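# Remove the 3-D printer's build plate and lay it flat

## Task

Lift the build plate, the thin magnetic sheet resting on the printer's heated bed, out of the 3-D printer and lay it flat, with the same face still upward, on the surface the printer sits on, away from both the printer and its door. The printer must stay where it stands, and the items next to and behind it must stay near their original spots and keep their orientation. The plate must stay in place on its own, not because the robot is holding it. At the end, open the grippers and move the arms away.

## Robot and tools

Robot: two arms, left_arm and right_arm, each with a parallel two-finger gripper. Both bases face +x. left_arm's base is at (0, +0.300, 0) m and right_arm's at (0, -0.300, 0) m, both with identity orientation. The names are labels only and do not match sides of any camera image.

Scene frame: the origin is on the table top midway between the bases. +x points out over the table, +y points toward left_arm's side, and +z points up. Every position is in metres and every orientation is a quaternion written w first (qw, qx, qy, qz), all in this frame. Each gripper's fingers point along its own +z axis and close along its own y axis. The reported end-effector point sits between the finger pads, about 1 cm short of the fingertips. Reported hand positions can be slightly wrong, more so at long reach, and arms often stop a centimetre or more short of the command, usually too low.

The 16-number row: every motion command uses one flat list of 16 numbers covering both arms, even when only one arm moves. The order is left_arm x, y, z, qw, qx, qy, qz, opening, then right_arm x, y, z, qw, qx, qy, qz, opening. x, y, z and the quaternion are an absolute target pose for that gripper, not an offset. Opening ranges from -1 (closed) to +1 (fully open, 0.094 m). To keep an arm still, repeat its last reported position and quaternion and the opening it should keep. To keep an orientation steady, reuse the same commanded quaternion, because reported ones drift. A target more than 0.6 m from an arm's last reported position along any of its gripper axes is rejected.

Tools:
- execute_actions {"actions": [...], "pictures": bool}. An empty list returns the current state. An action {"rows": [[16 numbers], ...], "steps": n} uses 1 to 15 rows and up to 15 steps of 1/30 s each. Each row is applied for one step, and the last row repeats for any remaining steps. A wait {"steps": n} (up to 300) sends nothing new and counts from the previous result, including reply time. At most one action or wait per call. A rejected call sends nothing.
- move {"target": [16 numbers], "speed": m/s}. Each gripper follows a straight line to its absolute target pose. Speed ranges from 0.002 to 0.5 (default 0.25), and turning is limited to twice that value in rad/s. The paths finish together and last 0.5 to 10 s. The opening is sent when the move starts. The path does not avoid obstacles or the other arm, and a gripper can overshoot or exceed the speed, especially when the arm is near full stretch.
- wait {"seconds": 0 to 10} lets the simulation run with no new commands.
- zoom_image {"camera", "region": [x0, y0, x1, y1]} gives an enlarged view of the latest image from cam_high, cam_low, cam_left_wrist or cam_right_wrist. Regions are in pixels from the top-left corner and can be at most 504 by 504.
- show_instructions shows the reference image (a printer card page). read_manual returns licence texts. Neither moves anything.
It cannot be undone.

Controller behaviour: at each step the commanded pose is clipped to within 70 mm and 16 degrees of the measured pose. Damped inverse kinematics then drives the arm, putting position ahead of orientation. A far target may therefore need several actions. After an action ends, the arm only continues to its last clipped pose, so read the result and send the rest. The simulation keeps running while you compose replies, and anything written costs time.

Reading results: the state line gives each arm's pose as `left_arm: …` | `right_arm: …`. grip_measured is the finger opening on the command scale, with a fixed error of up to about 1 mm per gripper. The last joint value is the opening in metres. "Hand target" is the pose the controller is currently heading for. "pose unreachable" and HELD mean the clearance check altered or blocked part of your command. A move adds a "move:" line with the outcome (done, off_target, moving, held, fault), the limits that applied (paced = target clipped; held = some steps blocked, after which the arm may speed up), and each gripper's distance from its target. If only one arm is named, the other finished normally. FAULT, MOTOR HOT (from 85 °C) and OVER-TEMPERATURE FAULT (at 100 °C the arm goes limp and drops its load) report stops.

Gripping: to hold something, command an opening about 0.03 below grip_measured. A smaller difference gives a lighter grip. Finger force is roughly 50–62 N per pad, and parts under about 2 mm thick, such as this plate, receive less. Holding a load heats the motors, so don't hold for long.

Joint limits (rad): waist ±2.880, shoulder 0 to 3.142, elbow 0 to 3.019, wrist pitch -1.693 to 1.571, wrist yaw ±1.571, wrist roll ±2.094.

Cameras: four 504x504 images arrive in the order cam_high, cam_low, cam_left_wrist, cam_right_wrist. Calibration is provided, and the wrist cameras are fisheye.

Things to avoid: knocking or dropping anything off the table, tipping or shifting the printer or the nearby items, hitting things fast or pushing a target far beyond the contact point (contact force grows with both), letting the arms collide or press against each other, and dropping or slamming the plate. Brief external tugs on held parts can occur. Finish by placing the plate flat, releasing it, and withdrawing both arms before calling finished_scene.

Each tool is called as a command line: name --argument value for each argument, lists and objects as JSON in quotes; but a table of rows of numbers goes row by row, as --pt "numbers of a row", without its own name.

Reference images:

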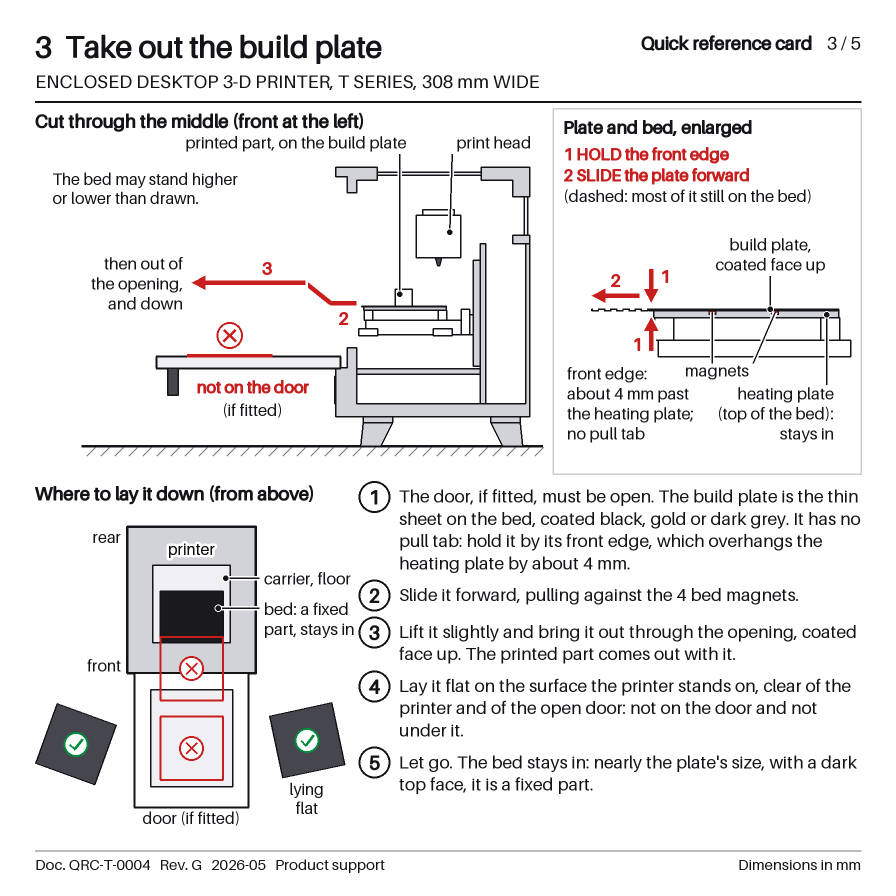

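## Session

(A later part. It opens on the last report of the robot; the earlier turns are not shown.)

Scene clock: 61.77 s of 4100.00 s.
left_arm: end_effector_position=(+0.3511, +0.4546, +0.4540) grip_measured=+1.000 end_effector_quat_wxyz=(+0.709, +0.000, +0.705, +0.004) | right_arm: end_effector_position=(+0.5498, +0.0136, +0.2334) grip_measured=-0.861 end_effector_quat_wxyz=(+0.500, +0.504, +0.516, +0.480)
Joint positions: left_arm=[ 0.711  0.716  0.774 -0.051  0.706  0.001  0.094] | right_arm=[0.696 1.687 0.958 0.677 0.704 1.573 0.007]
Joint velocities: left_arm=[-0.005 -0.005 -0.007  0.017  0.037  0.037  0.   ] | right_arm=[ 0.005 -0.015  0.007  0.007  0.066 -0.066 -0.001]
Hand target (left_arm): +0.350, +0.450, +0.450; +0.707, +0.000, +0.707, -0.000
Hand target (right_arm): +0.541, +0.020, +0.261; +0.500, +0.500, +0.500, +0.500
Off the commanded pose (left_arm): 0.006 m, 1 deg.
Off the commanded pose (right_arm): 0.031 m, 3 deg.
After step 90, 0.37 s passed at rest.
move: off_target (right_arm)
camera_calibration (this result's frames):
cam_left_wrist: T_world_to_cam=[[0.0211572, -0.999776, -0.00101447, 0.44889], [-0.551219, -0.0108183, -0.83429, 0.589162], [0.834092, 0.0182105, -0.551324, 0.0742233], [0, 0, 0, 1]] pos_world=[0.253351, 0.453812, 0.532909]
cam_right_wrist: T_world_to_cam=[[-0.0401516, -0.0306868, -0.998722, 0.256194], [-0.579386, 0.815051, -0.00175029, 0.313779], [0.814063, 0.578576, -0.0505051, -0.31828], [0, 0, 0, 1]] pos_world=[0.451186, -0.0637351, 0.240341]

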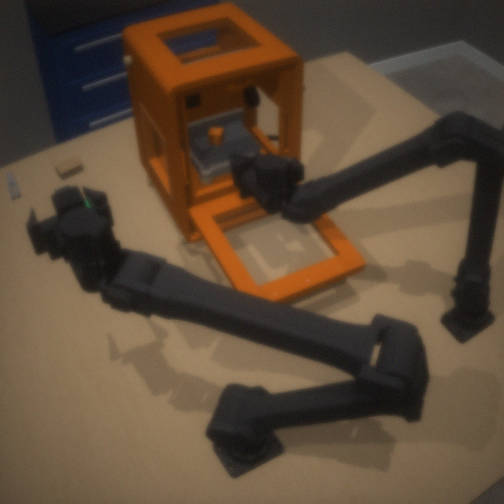

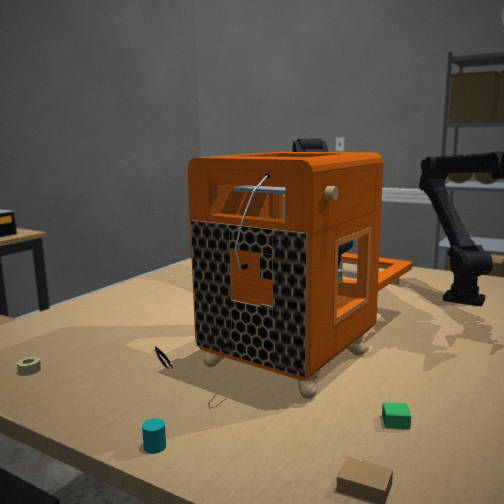

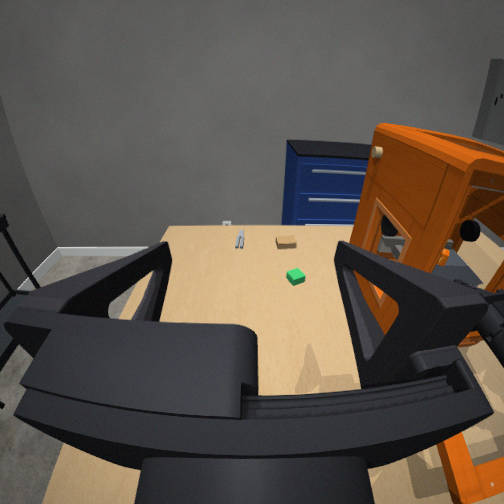

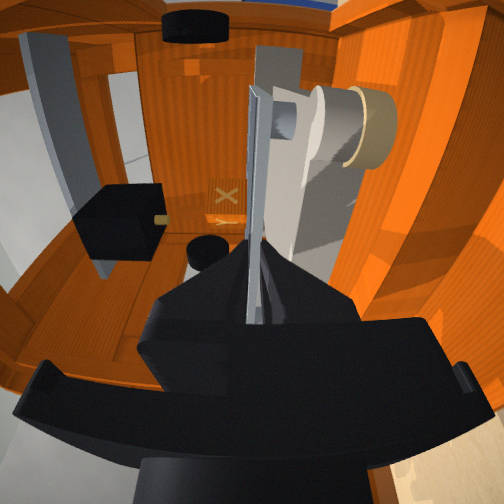

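move --target '[0.35,0.45,0.45,0.707,0,0.707,0,1, 0.51,0.02,0.262,0.5,0.5,0.5,0.5,-0.8]' --speed 0.04

zoom_image --camera "cam_right_wrist" --region '[180, 140, 340, 330]'

Scene clock: 65.83 s of 4100.00 s.
left_arm: end_effector_position=(+0.3511, +0.4546, +0.4540) grip_measured=+1.000 end_effector_quat_wxyz=(+0.709, +0.000, +0.705, +0.004) | right_arm: end_effector_position=(+0.5142, +0.0157, +0.2478) grip_measured=-0.801 end_effector_quat_wxyz=(+0.500, +0.503, +0.511, +0.486)
Joint positions: left_arm=[ 0.711  0.716  0.774 -0.051  0.706  0.001  0.094] | right_arm=[0.748 1.609 0.893 0.679 0.754 1.574 0.009]
Joint velocities: left_arm=[ 0.005  0.005 -0.007  0.002 -0.022 -0.051  0.   ] | right_arm=[-0.015 -0.015 -0.002 -0.007  0.037 -0.066  0.001]
Hand target (left_arm): +0.350, +0.450, +0.450; +0.707, +0.000, +0.707, -0.000
Hand target (right_arm): +0.510, +0.020, +0.262; +0.500, +0.500, +0.500, +0.500
Off the commanded pose (left_arm): 0.006 m, 1 deg.
Off the commanded pose (right_arm): 0.015 m, 2 deg.
move: off_target (right_arm)
camera_calibration (this result's frames):
cam_left_wrist: T_world_to_cam=[[0.0211572, -0.999776, -0.00101447, 0.44889], [-0.551219, -0.0108183, -0.83429, 0.589162], [0.834092, 0.0182105, -0.551324, 0.0742233], [0, 0, 0, 1]] pos_world=[0.253351, 0.453812, 0.532909]
cam_right_wrist: T_world_to_cam=[[-0.0277478, -0.022488, -0.999362, 0.262919], [-0.580635, 0.814161, -0.00219891, 0.292279], [0.813691, 0.580203, -0.0356484, -0.293299], [0, 0, 0, 1]] pos_world=[0.415658, -0.0618766, 0.252938]

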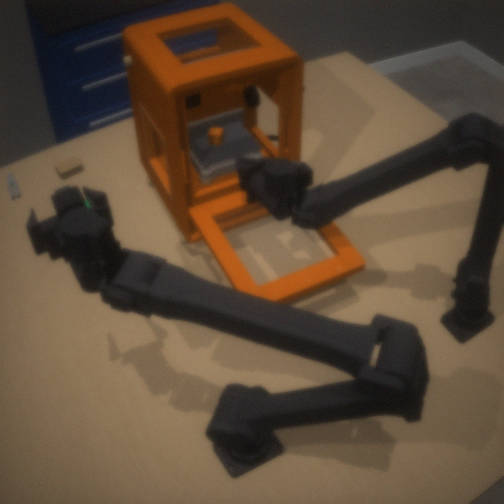

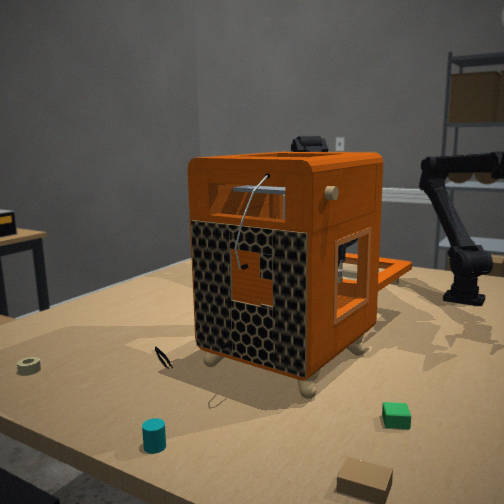

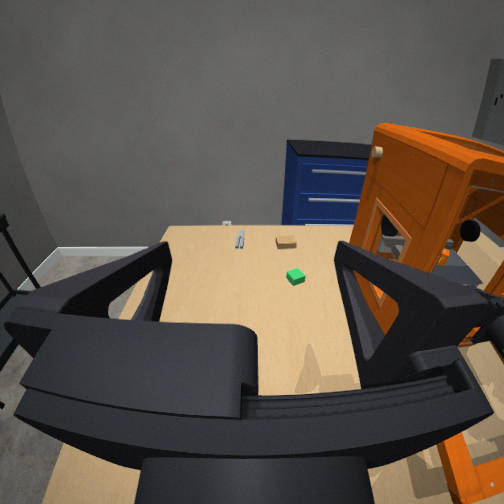

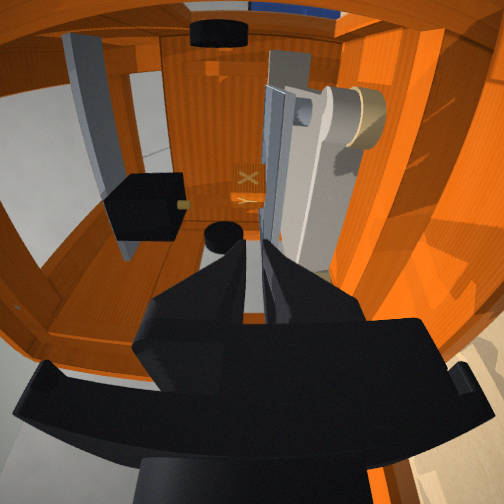

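Region (180, 140, 340, 330) of cam_right_wrist's 504x504 image, scaled by 2.653, with more detail than that image has; it fills the left 424 columns of this view, and the rest is white.

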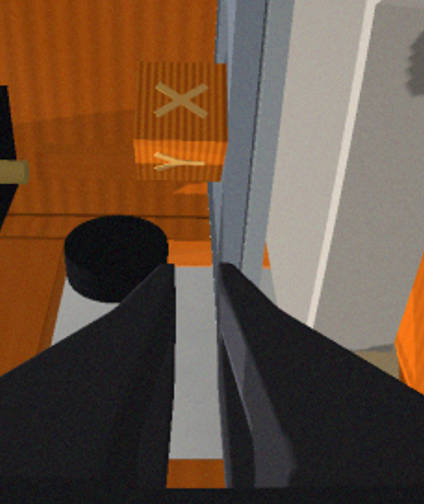

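move --target '[0.35,0.45,0.45,0.707,0,0.707,0,1, 0.515,0.02,0.250,0.5,0.5,0.5,0.5,-0.85]' --speed 0.02

zoom_image --camera "cam_right_wrist" --region '[180, 140, 340, 330]'

Scene clock: 70.30 s of 4100.00 s.
left_arm: end_effector_position=(+0.3511, +0.4546, +0.4540) grip_measured=+1.000 end_effector_quat_wxyz=(+0.709, +0.000, +0.705, +0.004) | right_arm: end_effector_position=(+0.5150, +0.0165, +0.2490) grip_measured=-0.848 end_effector_quat_wxyz=(+0.501, +0.503, +0.503, +0.493)
Joint positions: left_arm=[ 0.711  0.716  0.774 -0.051  0.706  0.001  0.094] | right_arm=[0.748 1.618 0.893 0.708 0.754 1.574 0.007]
Joint velocities: left_arm=[ 0.005 -0.015 -0.007  0.002  0.022 -0.007  0.   ] | right_arm=[-0.005 -0.015  0.002 -0.007  0.007 -0.007 -0.001]
Hand target (left_arm): +0.350, +0.450, +0.450; +0.707, +0.000, +0.707, -0.000
Hand target (right_arm): +0.515, +0.020, +0.250; +0.500, +0.500, +0.500, +0.500
Off the commanded pose (left_arm): 0.006 m, 1 deg.
Off the commanded pose (right_arm): 0.004 m, 1 deg.
After step 90, 0.33 s passed at rest.
move: done
camera_calibration (this result's frames):
cam_left_wrist: T_world_to_cam=[[0.0211572, -0.999776, -0.00101447, 0.44889], [-0.551219, -0.0108183, -0.83429, 0.589162], [0.834092, 0.0182105, -0.551324, 0.0742233], [0, 0, 0, 1]] pos_world=[0.253351, 0.453812, 0.532909]
cam_right_wrist: T_world_to_cam=[[-0.0120889, -0.00796698, -0.999895, 0.255929], [-0.580622, 0.814173, 0.000532657, 0.291447], [0.814084, 0.580567, -0.0144683, -0.299884], [0, 0, 0, 1]] pos_world=[0.416445, -0.0611464, 0.251408]

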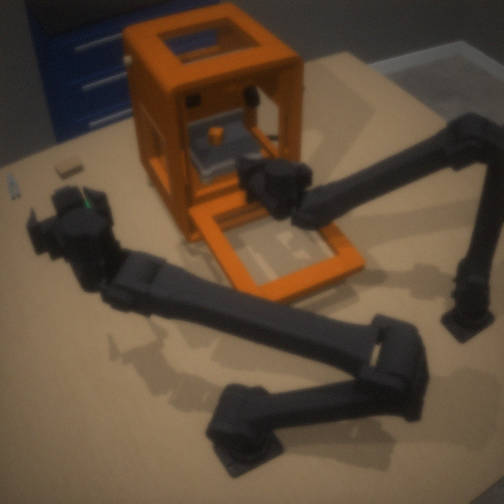

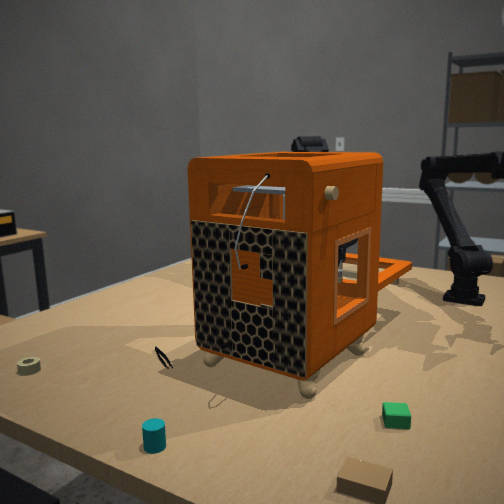

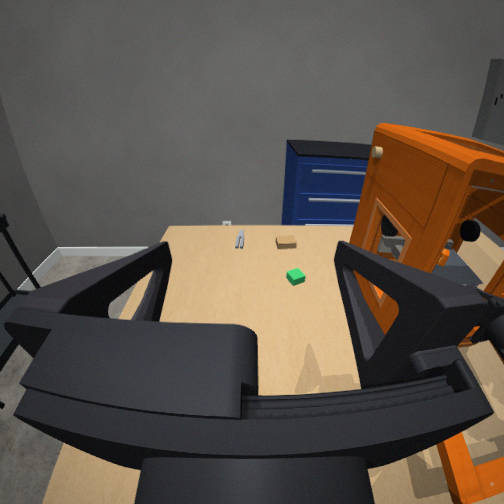

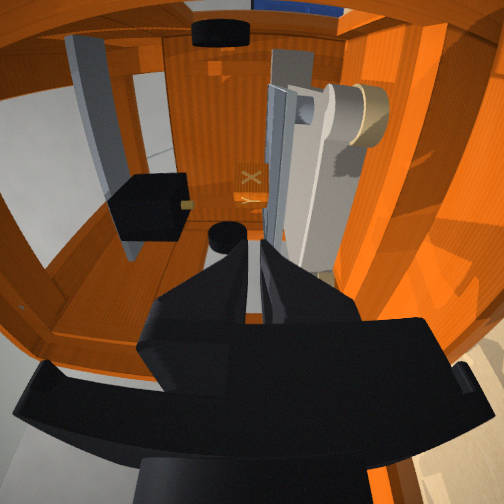

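Region (180, 140, 340, 330) of cam_right_wrist's 504x504 image, scaled by 2.653, with more detail than that image has; it fills the left 424 columns of this view, and the rest is white.

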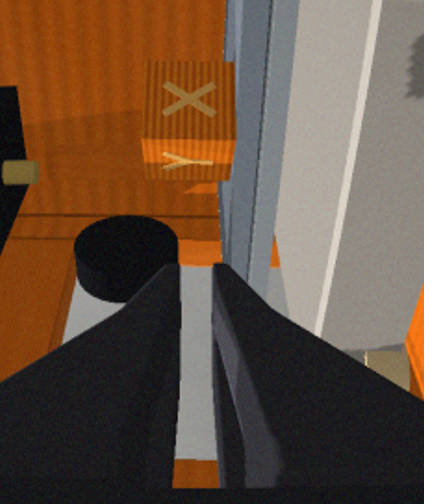

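move --target '[0.35,0.45,0.45,0.707,0,0.707,0,1, 0.54,0.02,0.254,0.5,0.5,0.5,0.5,-0.85]' --speed 0.02

zoom_image --camera "cam_right_wrist" --region '[180, 140, 340, 330]'

Scene clock: 75.47 s of 4100.00 s.
left_arm: end_effector_position=(+0.3511, +0.4546, +0.4540) grip_measured=+1.000 end_effector_quat_wxyz=(+0.709, +0.000, +0.705, +0.004) | right_arm: end_effector_position=(+0.5252, +0.0160, +0.2352) grip_measured=-0.848 end_effector_quat_wxyz=(+0.496, +0.499, +0.515, +0.489)
Joint positions: left_arm=[ 0.711  0.716  0.774 -0.051  0.706  0.001  0.094] | right_arm=[0.728 1.648 0.901 0.709 0.72  1.574 0.007]
Joint velocities: left_arm=[-0.005 -0.005 -0.012 -0.002 -0.022  0.007  0.   ] | right_arm=[ 0.005  0.005 -0.002  0.002 -0.081 -0.037  0.001]
Hand target (left_arm): +0.350, +0.450, +0.450; +0.707, +0.000, +0.707, -0.000
Hand target (right_arm): +0.539, +0.019, +0.254; +0.500, +0.500, +0.500, +0.500
Off the commanded pose (left_arm): 0.006 m, 1 deg.
Off the commanded pose (right_arm): 0.024 m, 2 deg.
After step 90, 0.60 s passed at rest.
move: off_target (right_arm)
camera_calibration (this result's frames):
cam_left_wrist: T_world_to_cam=[[0.0211572, -0.999776, -0.00101447, 0.44889], [-0.551219, -0.0108183, -0.83429, 0.589162], [0.834092, 0.0182105, -0.551324, 0.0742233], [0, 0, 0, 1]] pos_world=[0.253351, 0.453812, 0.532909]
cam_right_wrist: T_world_to_cam=[[-0.0288557, -0.0224561, -0.999331, 0.251234], [-0.592665, 0.805448, -0.000986117, 0.304629], [0.804932, 0.59224, -0.0365507, -0.298289], [0, 0, 0, 1]] pos_world=[0.427895, -0.0630622, 0.240464]

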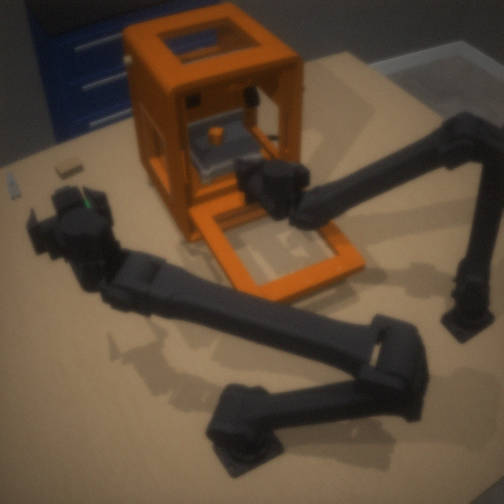

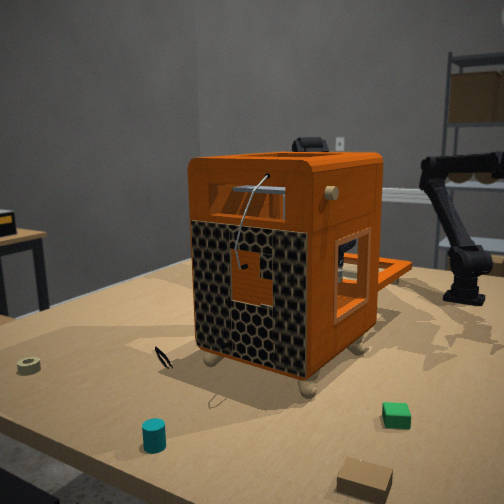

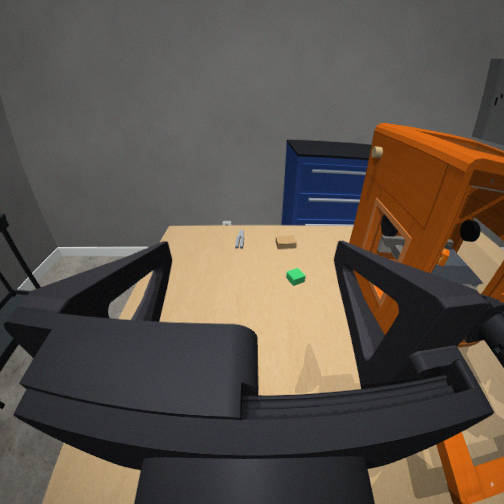

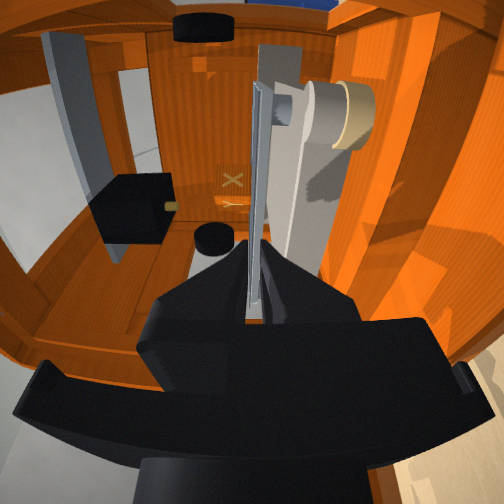

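Region (180, 140, 340, 330) of cam_right_wrist's 504x504 image, scaled by 2.653, with more detail than that image has; it fills the left 424 columns of this view, and the rest is white.

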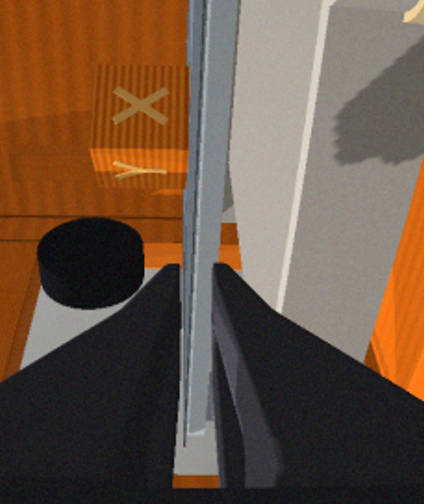

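move --target '[0.35,0.45,0.45,0.707,0,0.707,0,1, 0.55,0.02,0.263,0.5,0.5,0.5,0.5,-0.85]' --speed 0.01

zoom_image --camera "cam_right_wrist" --region '[180, 140, 340, 330]'

Scene clock: 82.23 s of 4100.00 s.
left_arm: end_effector_position=(+0.3511, +0.4546, +0.4540) grip_measured=+1.000 end_effector_quat_wxyz=(+0.709, +0.000, +0.705, +0.004) | right_arm: end_effector_position=(+0.5351, +0.0168, +0.2453) grip_measured=-0.848 end_effector_quat_wxyz=(+0.496, +0.499, +0.512, +0.492)
Joint positions: left_arm=[ 0.711  0.716  0.774 -0.051  0.706  0.001  0.094] | right_arm=[0.716 1.648 0.932 0.686 0.706 1.574 0.007]
Joint velocities: left_arm=[-0.015 -0.005 -0.022 -0.012  0.037 -0.022  0.   ] | right_arm=[ 0.005 -0.005 -0.007 -0.002  0.022  0.051  0.001]
Hand target (left_arm): +0.350, +0.450, +0.450; +0.707, +0.000, +0.707, -0.000
Hand target (right_arm): +0.549, +0.019, +0.263; +0.500, +0.500, +0.500, +0.500
Off the commanded pose (left_arm): 0.006 m, 1 deg.
Off the commanded pose (right_arm): 0.023 m, 2 deg.
move: off_target (right_arm)
camera_calibration (this result's frames):
cam_left_wrist: T_world_to_cam=[[0.0211572, -0.999776, -0.00101447, 0.44889], [-0.551219, -0.0108183, -0.83429, 0.589162], [0.834092, 0.0182105, -0.551324, 0.0742233], [0, 0, 0, 1]] pos_world=[0.253351, 0.453812, 0.532909]
cam_right_wrist: T_world_to_cam=[[-0.0237108, -0.0173404, -0.999568, 0.258845], [-0.593271, 0.805003, 0.000107915, 0.309891], [0.804654, 0.593017, -0.0293748, -0.307948], [0, 0, 0, 1]] pos_world=[0.437779, -0.0623563, 0.249654]

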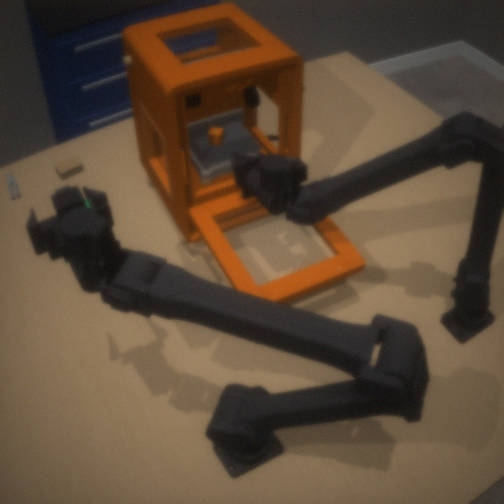

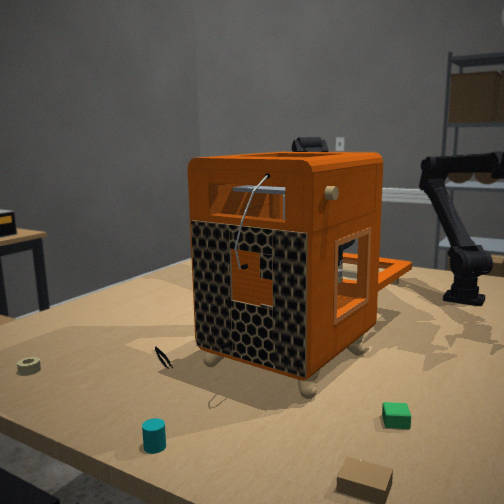

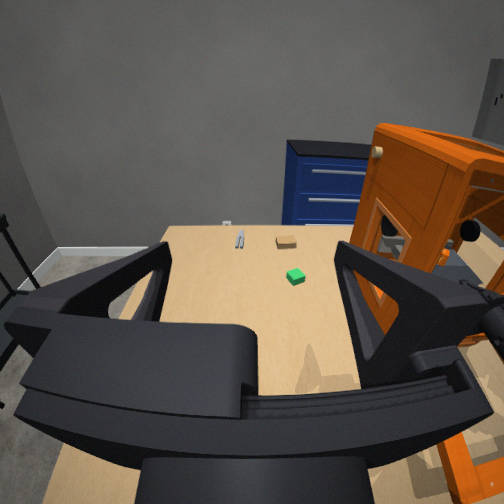

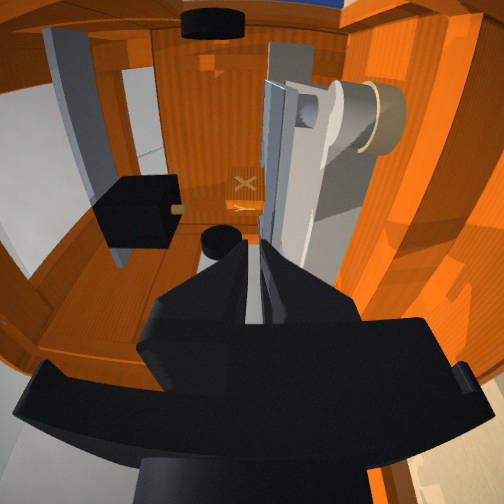

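Region (180, 140, 340, 330) of cam_right_wrist's 504x504 image, scaled by 2.653, with more detail than that image has; it fills the left 424 columns of this view, and the rest is white.

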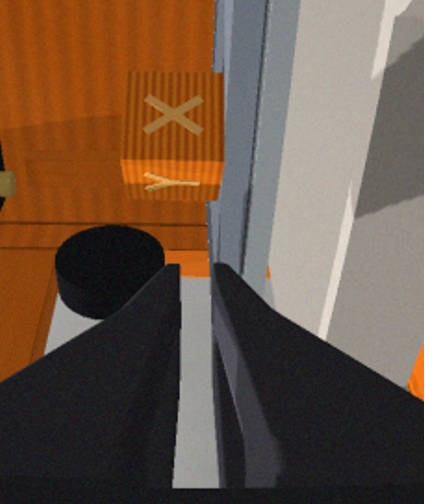

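move --target '[0.35,0.45,0.45,0.707,0,0.707,0,1, 0.543,0.02,0.256,0.5,0.5,0.5,0.5,-0.85]' --speed 0.01

zoom_image --camera "cam_right_wrist" --region '[180, 140, 340, 330]'

Scene clock: 85.90 s of 4100.00 s.
left_arm: end_effector_position=(+0.3511, +0.4546, +0.4540) grip_measured=+1.000 end_effector_quat_wxyz=(+0.709, +0.000, +0.705, +0.004) | right_arm: end_effector_position=(+0.5353, +0.0166, +0.2438) grip_measured=-0.848 end_effector_quat_wxyz=(+0.497, +0.500, +0.513, +0.490)
Joint positions: left_arm=[ 0.711  0.716  0.774 -0.051  0.706  0.001  0.094] | right_arm=[0.716 1.651 0.932 0.686 0.709 1.574 0.007]
Joint velocities: left_arm=[-0.015 -0.015 -0.012  0.002  0.007 -0.022  0.   ] | right_arm=[-0.005  0.005 -0.037 -0.002 -0.095 -0.037  0.   ]
Hand target (left_arm): +0.350, +0.450, +0.450; +0.707, +0.000, +0.707, -0.000
Hand target (right_arm): +0.543, +0.020, +0.256; +0.500, +0.500, +0.500, +0.500
Off the commanded pose (left_arm): 0.006 m, 1 deg.
Off the commanded pose (right_arm): 0.015 m, 2 deg.
move: off_target (right_arm)
camera_calibration (this result's frames):
cam_left_wrist: T_world_to_cam=[[0.0211572, -0.999776, -0.00101447, 0.44889], [-0.551219, -0.0108183, -0.83429, 0.589162], [0.834092, 0.0182105, -0.551324, 0.0742233], [0, 0, 0, 1]] pos_world=[0.253351, 0.453812, 0.532909]
cam_right_wrist: T_world_to_cam=[[-0.0257179, -0.0190912, -0.999487, 0.258365], [-0.591428, 0.806358, -0.000184131, 0.309248], [0.805948, 0.59112, -0.0320289, -0.308081], [0, 0, 0, 1]] pos_world=[0.43784, -0.062319, 0.248422]

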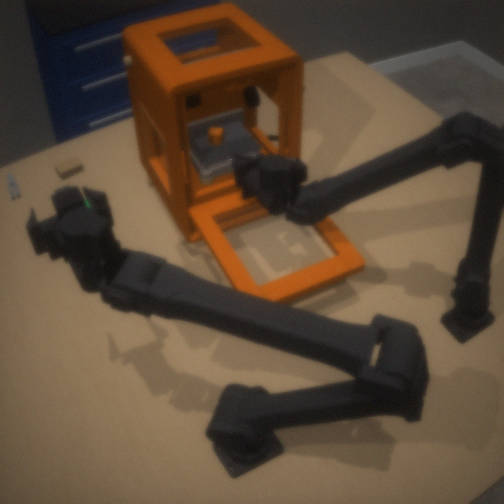

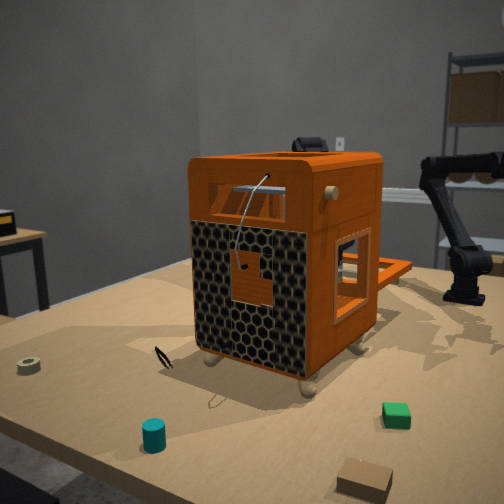

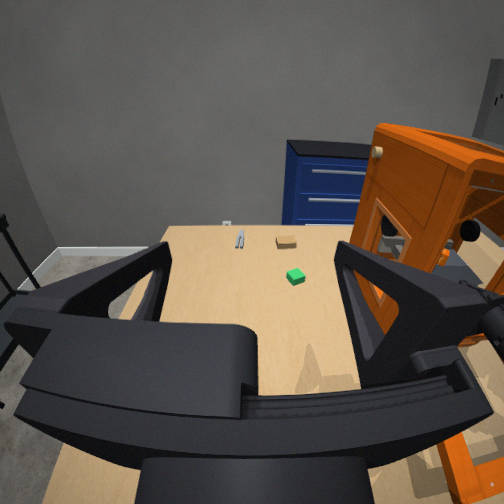

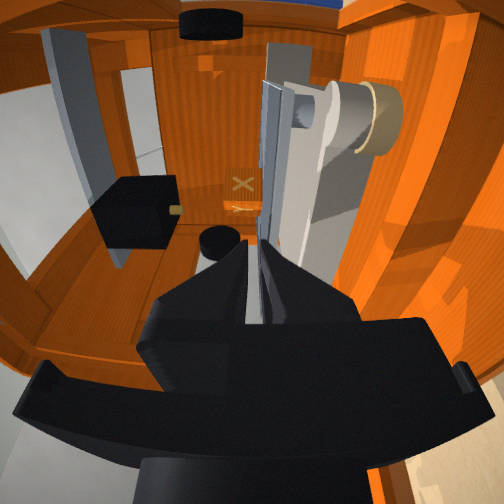

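Region (180, 140, 340, 330) of cam_right_wrist's 504x504 image, scaled by 2.653, with more detail than that image has; it fills the left 424 columns of this view, and the rest is white.

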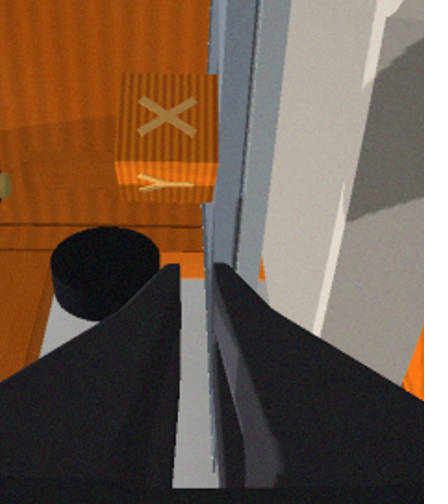

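move --target '[0.35,0.45,0.45,0.707,0,0.707,0,1, 0.543,0.02,0.253,0.5,0.5,0.5,0.5,-0.85]' --speed 0.005

zoom_image --camera "cam_right_wrist" --region '[180, 140, 340, 330]'

Scene clock: 91.53 s of 4100.00 s.
left_arm: end_effector_position=(+0.3511, +0.4546, +0.4540) grip_measured=+1.000 end_effector_quat_wxyz=(+0.709, +0.000, +0.705, +0.004) | right_arm: end_effector_position=(+0.5358, +0.0169, +0.2406) grip_measured=-0.848 end_effector_quat_wxyz=(+0.497, +0.500, +0.515, +0.488)
Joint positions: left_arm=[ 0.711  0.716  0.774 -0.051  0.706  0.001  0.094] | right_arm=[0.716 1.656 0.932 0.686 0.709 1.574 0.007]
Joint velocities: left_arm=[ 0.015 -0.015 -0.007  0.007 -0.051 -0.022  0.   ] | right_arm=[-0.015 -0.015 -0.002 -0.002  0.051 -0.022 -0.001]
Hand target (left_arm): +0.350, +0.450, +0.450; +0.707, +0.000, +0.707, -0.000
Hand target (right_arm): +0.543, +0.020, +0.253; +0.500, +0.500, +0.500, +0.500
Off the commanded pose (left_arm): 0.006 m, 1 deg.
Off the commanded pose (right_arm): 0.015 m, 2 deg.
move: off_target (right_arm)
camera_calibration (this result's frames):
cam_left_wrist: T_world_to_cam=[[0.0211572, -0.999776, -0.00101447, 0.44889], [-0.551219, -0.0108183, -0.83429, 0.589162], [0.834092, 0.0182105, -0.551324, 0.0742233], [0, 0, 0, 1]] pos_world=[0.253351, 0.453812, 0.532909]
cam_right_wrist: T_world_to_cam=[[-0.0297446, -0.0225931, -0.999302, 0.257407], [-0.591122, 0.806582, -0.000640939, 0.309193], [0.806034, 0.59069, -0.0373468, -0.307497], [0, 0, 0, 1]] pos_world=[0.43828, -0.0619386, 0.245941]

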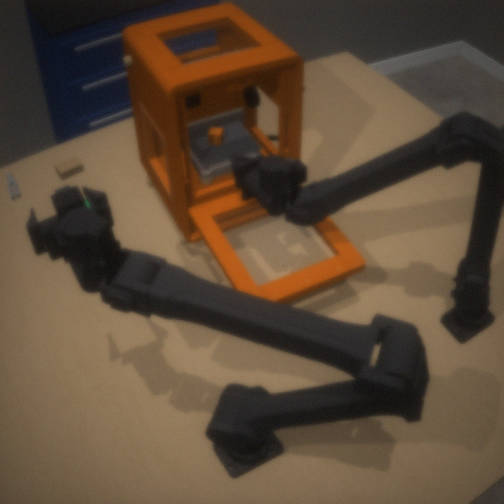

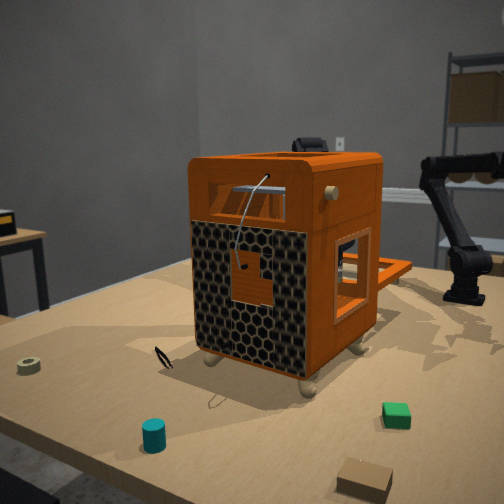

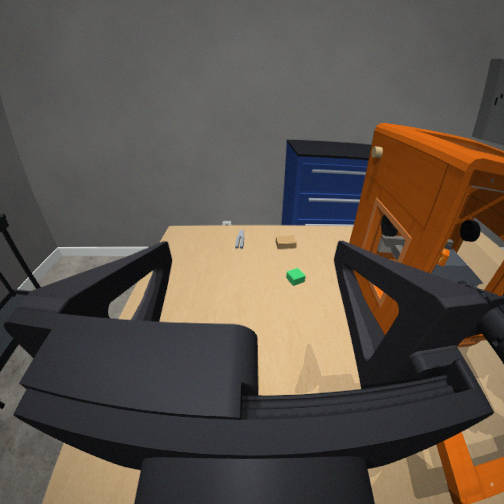

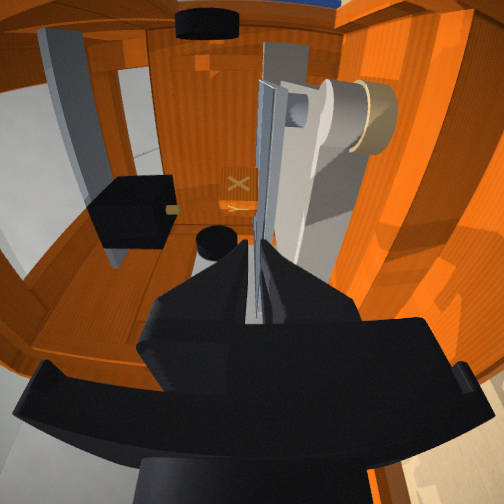

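Region (180, 140, 340, 330) of cam_right_wrist's 504x504 image, scaled by 2.653, with more detail than that image has; it fills the left 424 columns of this view, and the rest is white.

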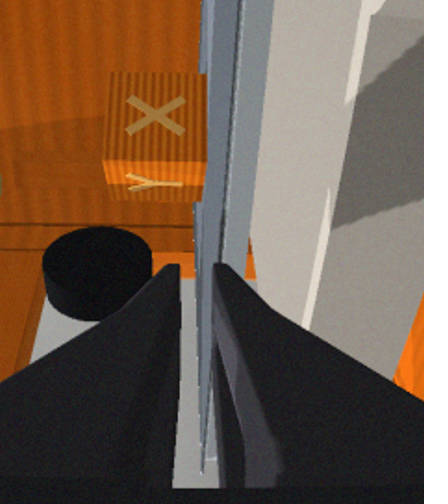

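move --target '[0.35,0.45,0.45,0.707,0,0.707,0,1, 0.562,0.02,0.256,0.5,0.5,0.5,0.5,-0.85]' --speed 0.006

zoom_image --camera "cam_right_wrist" --region '[180, 140, 340, 330]'

Scene clock: 99.37 s of 4100.00 s.
left_arm: end_effector_position=(+0.3511, +0.4546, +0.4540) grip_measured=+1.000 end_effector_quat_wxyz=(+0.709, +0.000, +0.705, +0.004) | right_arm: end_effector_position=(+0.5433, +0.0165, +0.2344) grip_measured=-0.848 end_effector_quat_wxyz=(+0.495, +0.499, +0.519, +0.487)
Joint positions: left_arm=[ 0.711  0.716  0.774 -0.051  0.706  0.001  0.094] | right_arm=[0.704 1.676 0.943 0.686 0.693 1.574 0.007]
Joint velocities: left_arm=[-0.005  0.005 -0.012 -0.002  0.081 -0.037  0.   ] | right_arm=[ 0.005  0.005  0.007 -0.007  0.037 -0.051  0.   ]
Hand target (left_arm): +0.350, +0.450, +0.450; +0.707, +0.000, +0.707, -0.000
Hand target (right_arm): +0.560, +0.019, +0.256; +0.500, +0.500, +0.500, +0.500
Off the commanded pose (left_arm): 0.006 m, 1 deg.
Off the commanded pose (right_arm): 0.029 m, 3 deg.
move: off_target (right_arm)
camera_calibration (this result's frames):
cam_left_wrist: T_world_to_cam=[[0.0211572, -0.999776, -0.00101447, 0.44889], [-0.551219, -0.0108183, -0.83429, 0.589162], [0.834092, 0.0182105, -0.551324, 0.0742233], [0, 0, 0, 1]] pos_world=[0.253351, 0.453812, 0.532909]
cam_right_wrist: T_world_to_cam=[[-0.036452, -0.0276691, -0.998952, 0.255065], [-0.594494, 0.8041, -0.000578827, 0.315787], [0.803274, 0.59385, -0.0457602, -0.310144], [0, 0, 0, 1]] pos_world=[0.446161, -0.0626881, 0.240788]

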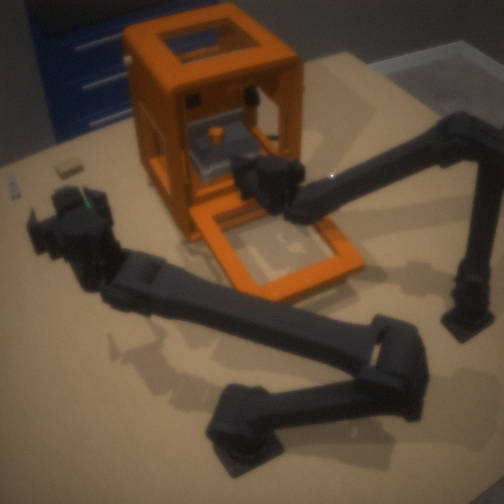

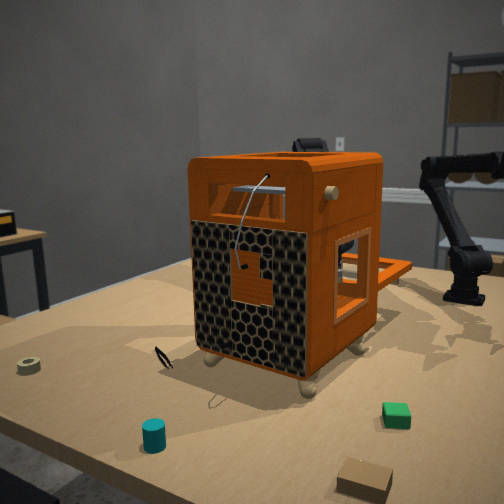

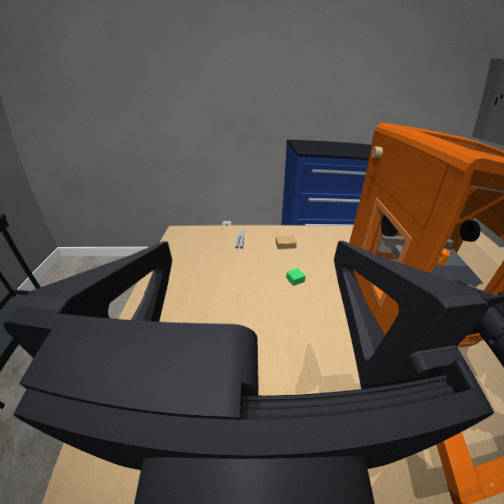

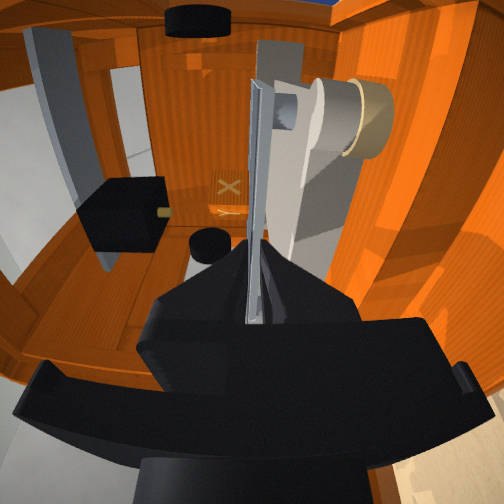

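Region (180, 140, 340, 330) of cam_right_wrist's 504x504 image, scaled by 2.653, with more detail than that image has; it fills the left 424 columns of this view, and the rest is white.

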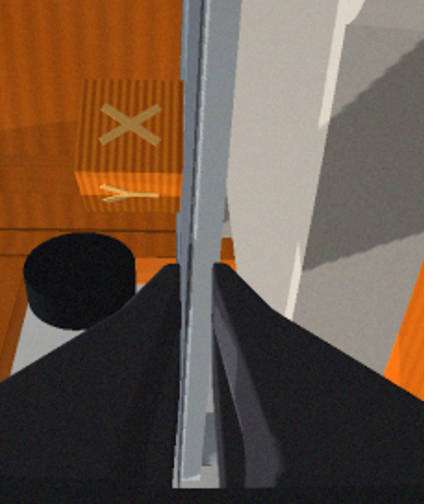

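move --target '[0.35,0.45,0.45,0.707,0,0.707,0,1, 0.562,0.02,0.262,0.5,0.5,0.5,0.5,-0.85]' --speed 0.005

zoom_image --camera "cam_right_wrist" --region '[180, 140, 340, 330]'

Scene clock: 110.47 s of 4100.00 s.
left_arm: end_effector_position=(+0.3511, +0.4546, +0.4540) grip_measured=+1.000 end_effector_quat_wxyz=(+0.709, +0.000, +0.705, +0.004) | right_arm: end_effector_position=(+0.5435, +0.0167, +0.2341) grip_measured=-0.848 end_effector_quat_wxyz=(+0.495, +0.499, +0.520, +0.486)
Joint positions: left_arm=[ 0.711  0.716  0.774 -0.051  0.706  0.001  0.094] | right_arm=[0.703 1.676 0.943 0.682 0.692 1.574 0.007]
Joint velocities: left_arm=[-0.005  0.005 -0.007 -0.002 -0.022 -0.051  0.   ] | right_arm=[ 0.015 -0.005 -0.002 -0.002  0.007  0.007  0.001]
Hand target (left_arm): +0.350, +0.450, +0.450; +0.707, +0.000, +0.707, -0.000
Hand target (right_arm): +0.560, +0.019, +0.262; +0.500, +0.499, +0.500, +0.500
Off the commanded pose (left_arm): 0.006 m, 1 deg.
Off the commanded pose (right_arm): 0.034 m, 3 deg.
After step 90, 1.17 s passed at rest.
move: off_target (right_arm)
camera_calibration (this result's frames):
cam_left_wrist: T_world_to_cam=[[0.0211572, -0.999776, -0.00101447, 0.44889], [-0.551219, -0.0108183, -0.83429, 0.589162], [0.834092, 0.0182105, -0.551324, 0.0742233], [0, 0, 0, 1]] pos_world=[0.253351, 0.453812, 0.532909]
cam_right_wrist: T_world_to_cam=[[-0.0385015, -0.0293809, -0.998827, 0.25585], [-0.595413, 0.803419, -0.000681699, 0.316337], [0.802497, 0.594688, -0.0484266, -0.309421], [0, 0, 0, 1]] pos_world=[0.446511, -0.0626249, 0.240781]

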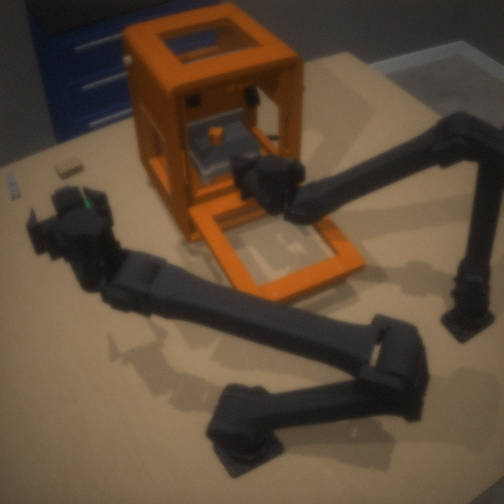

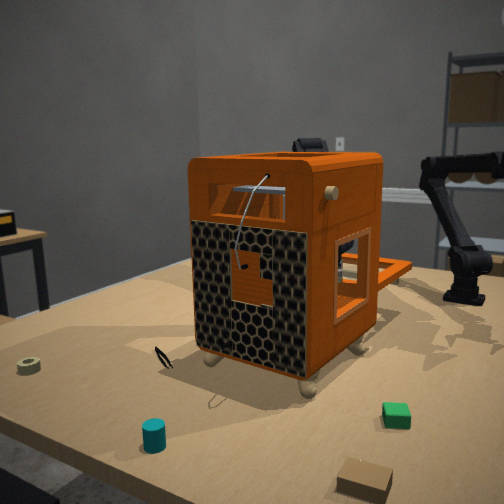

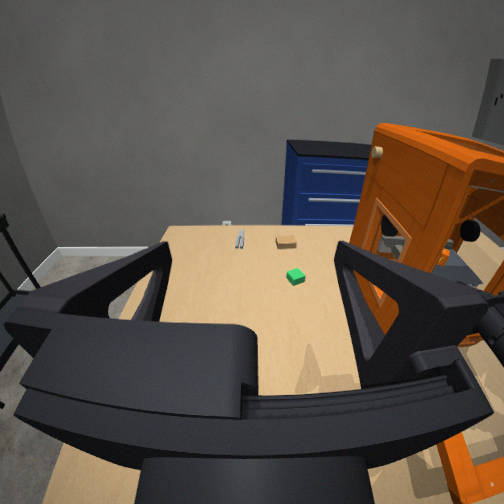

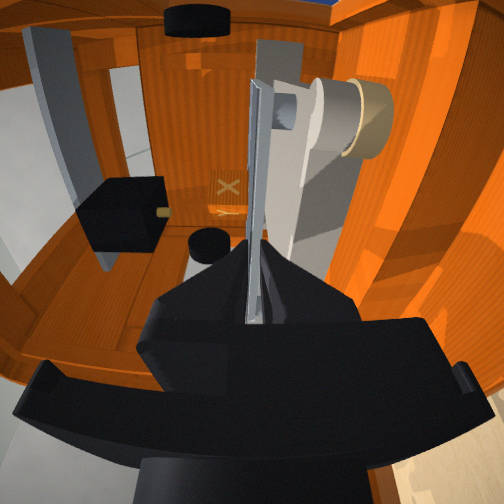

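Region (180, 140, 340, 330) of cam_right_wrist's 504x504 image, scaled by 2.653, with more detail than that image has; it fills the left 424 columns of this view, and the rest is white.

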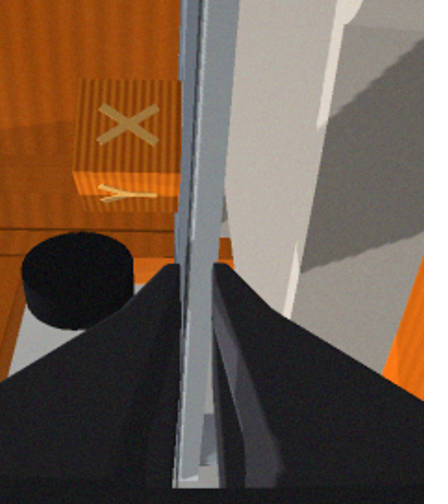

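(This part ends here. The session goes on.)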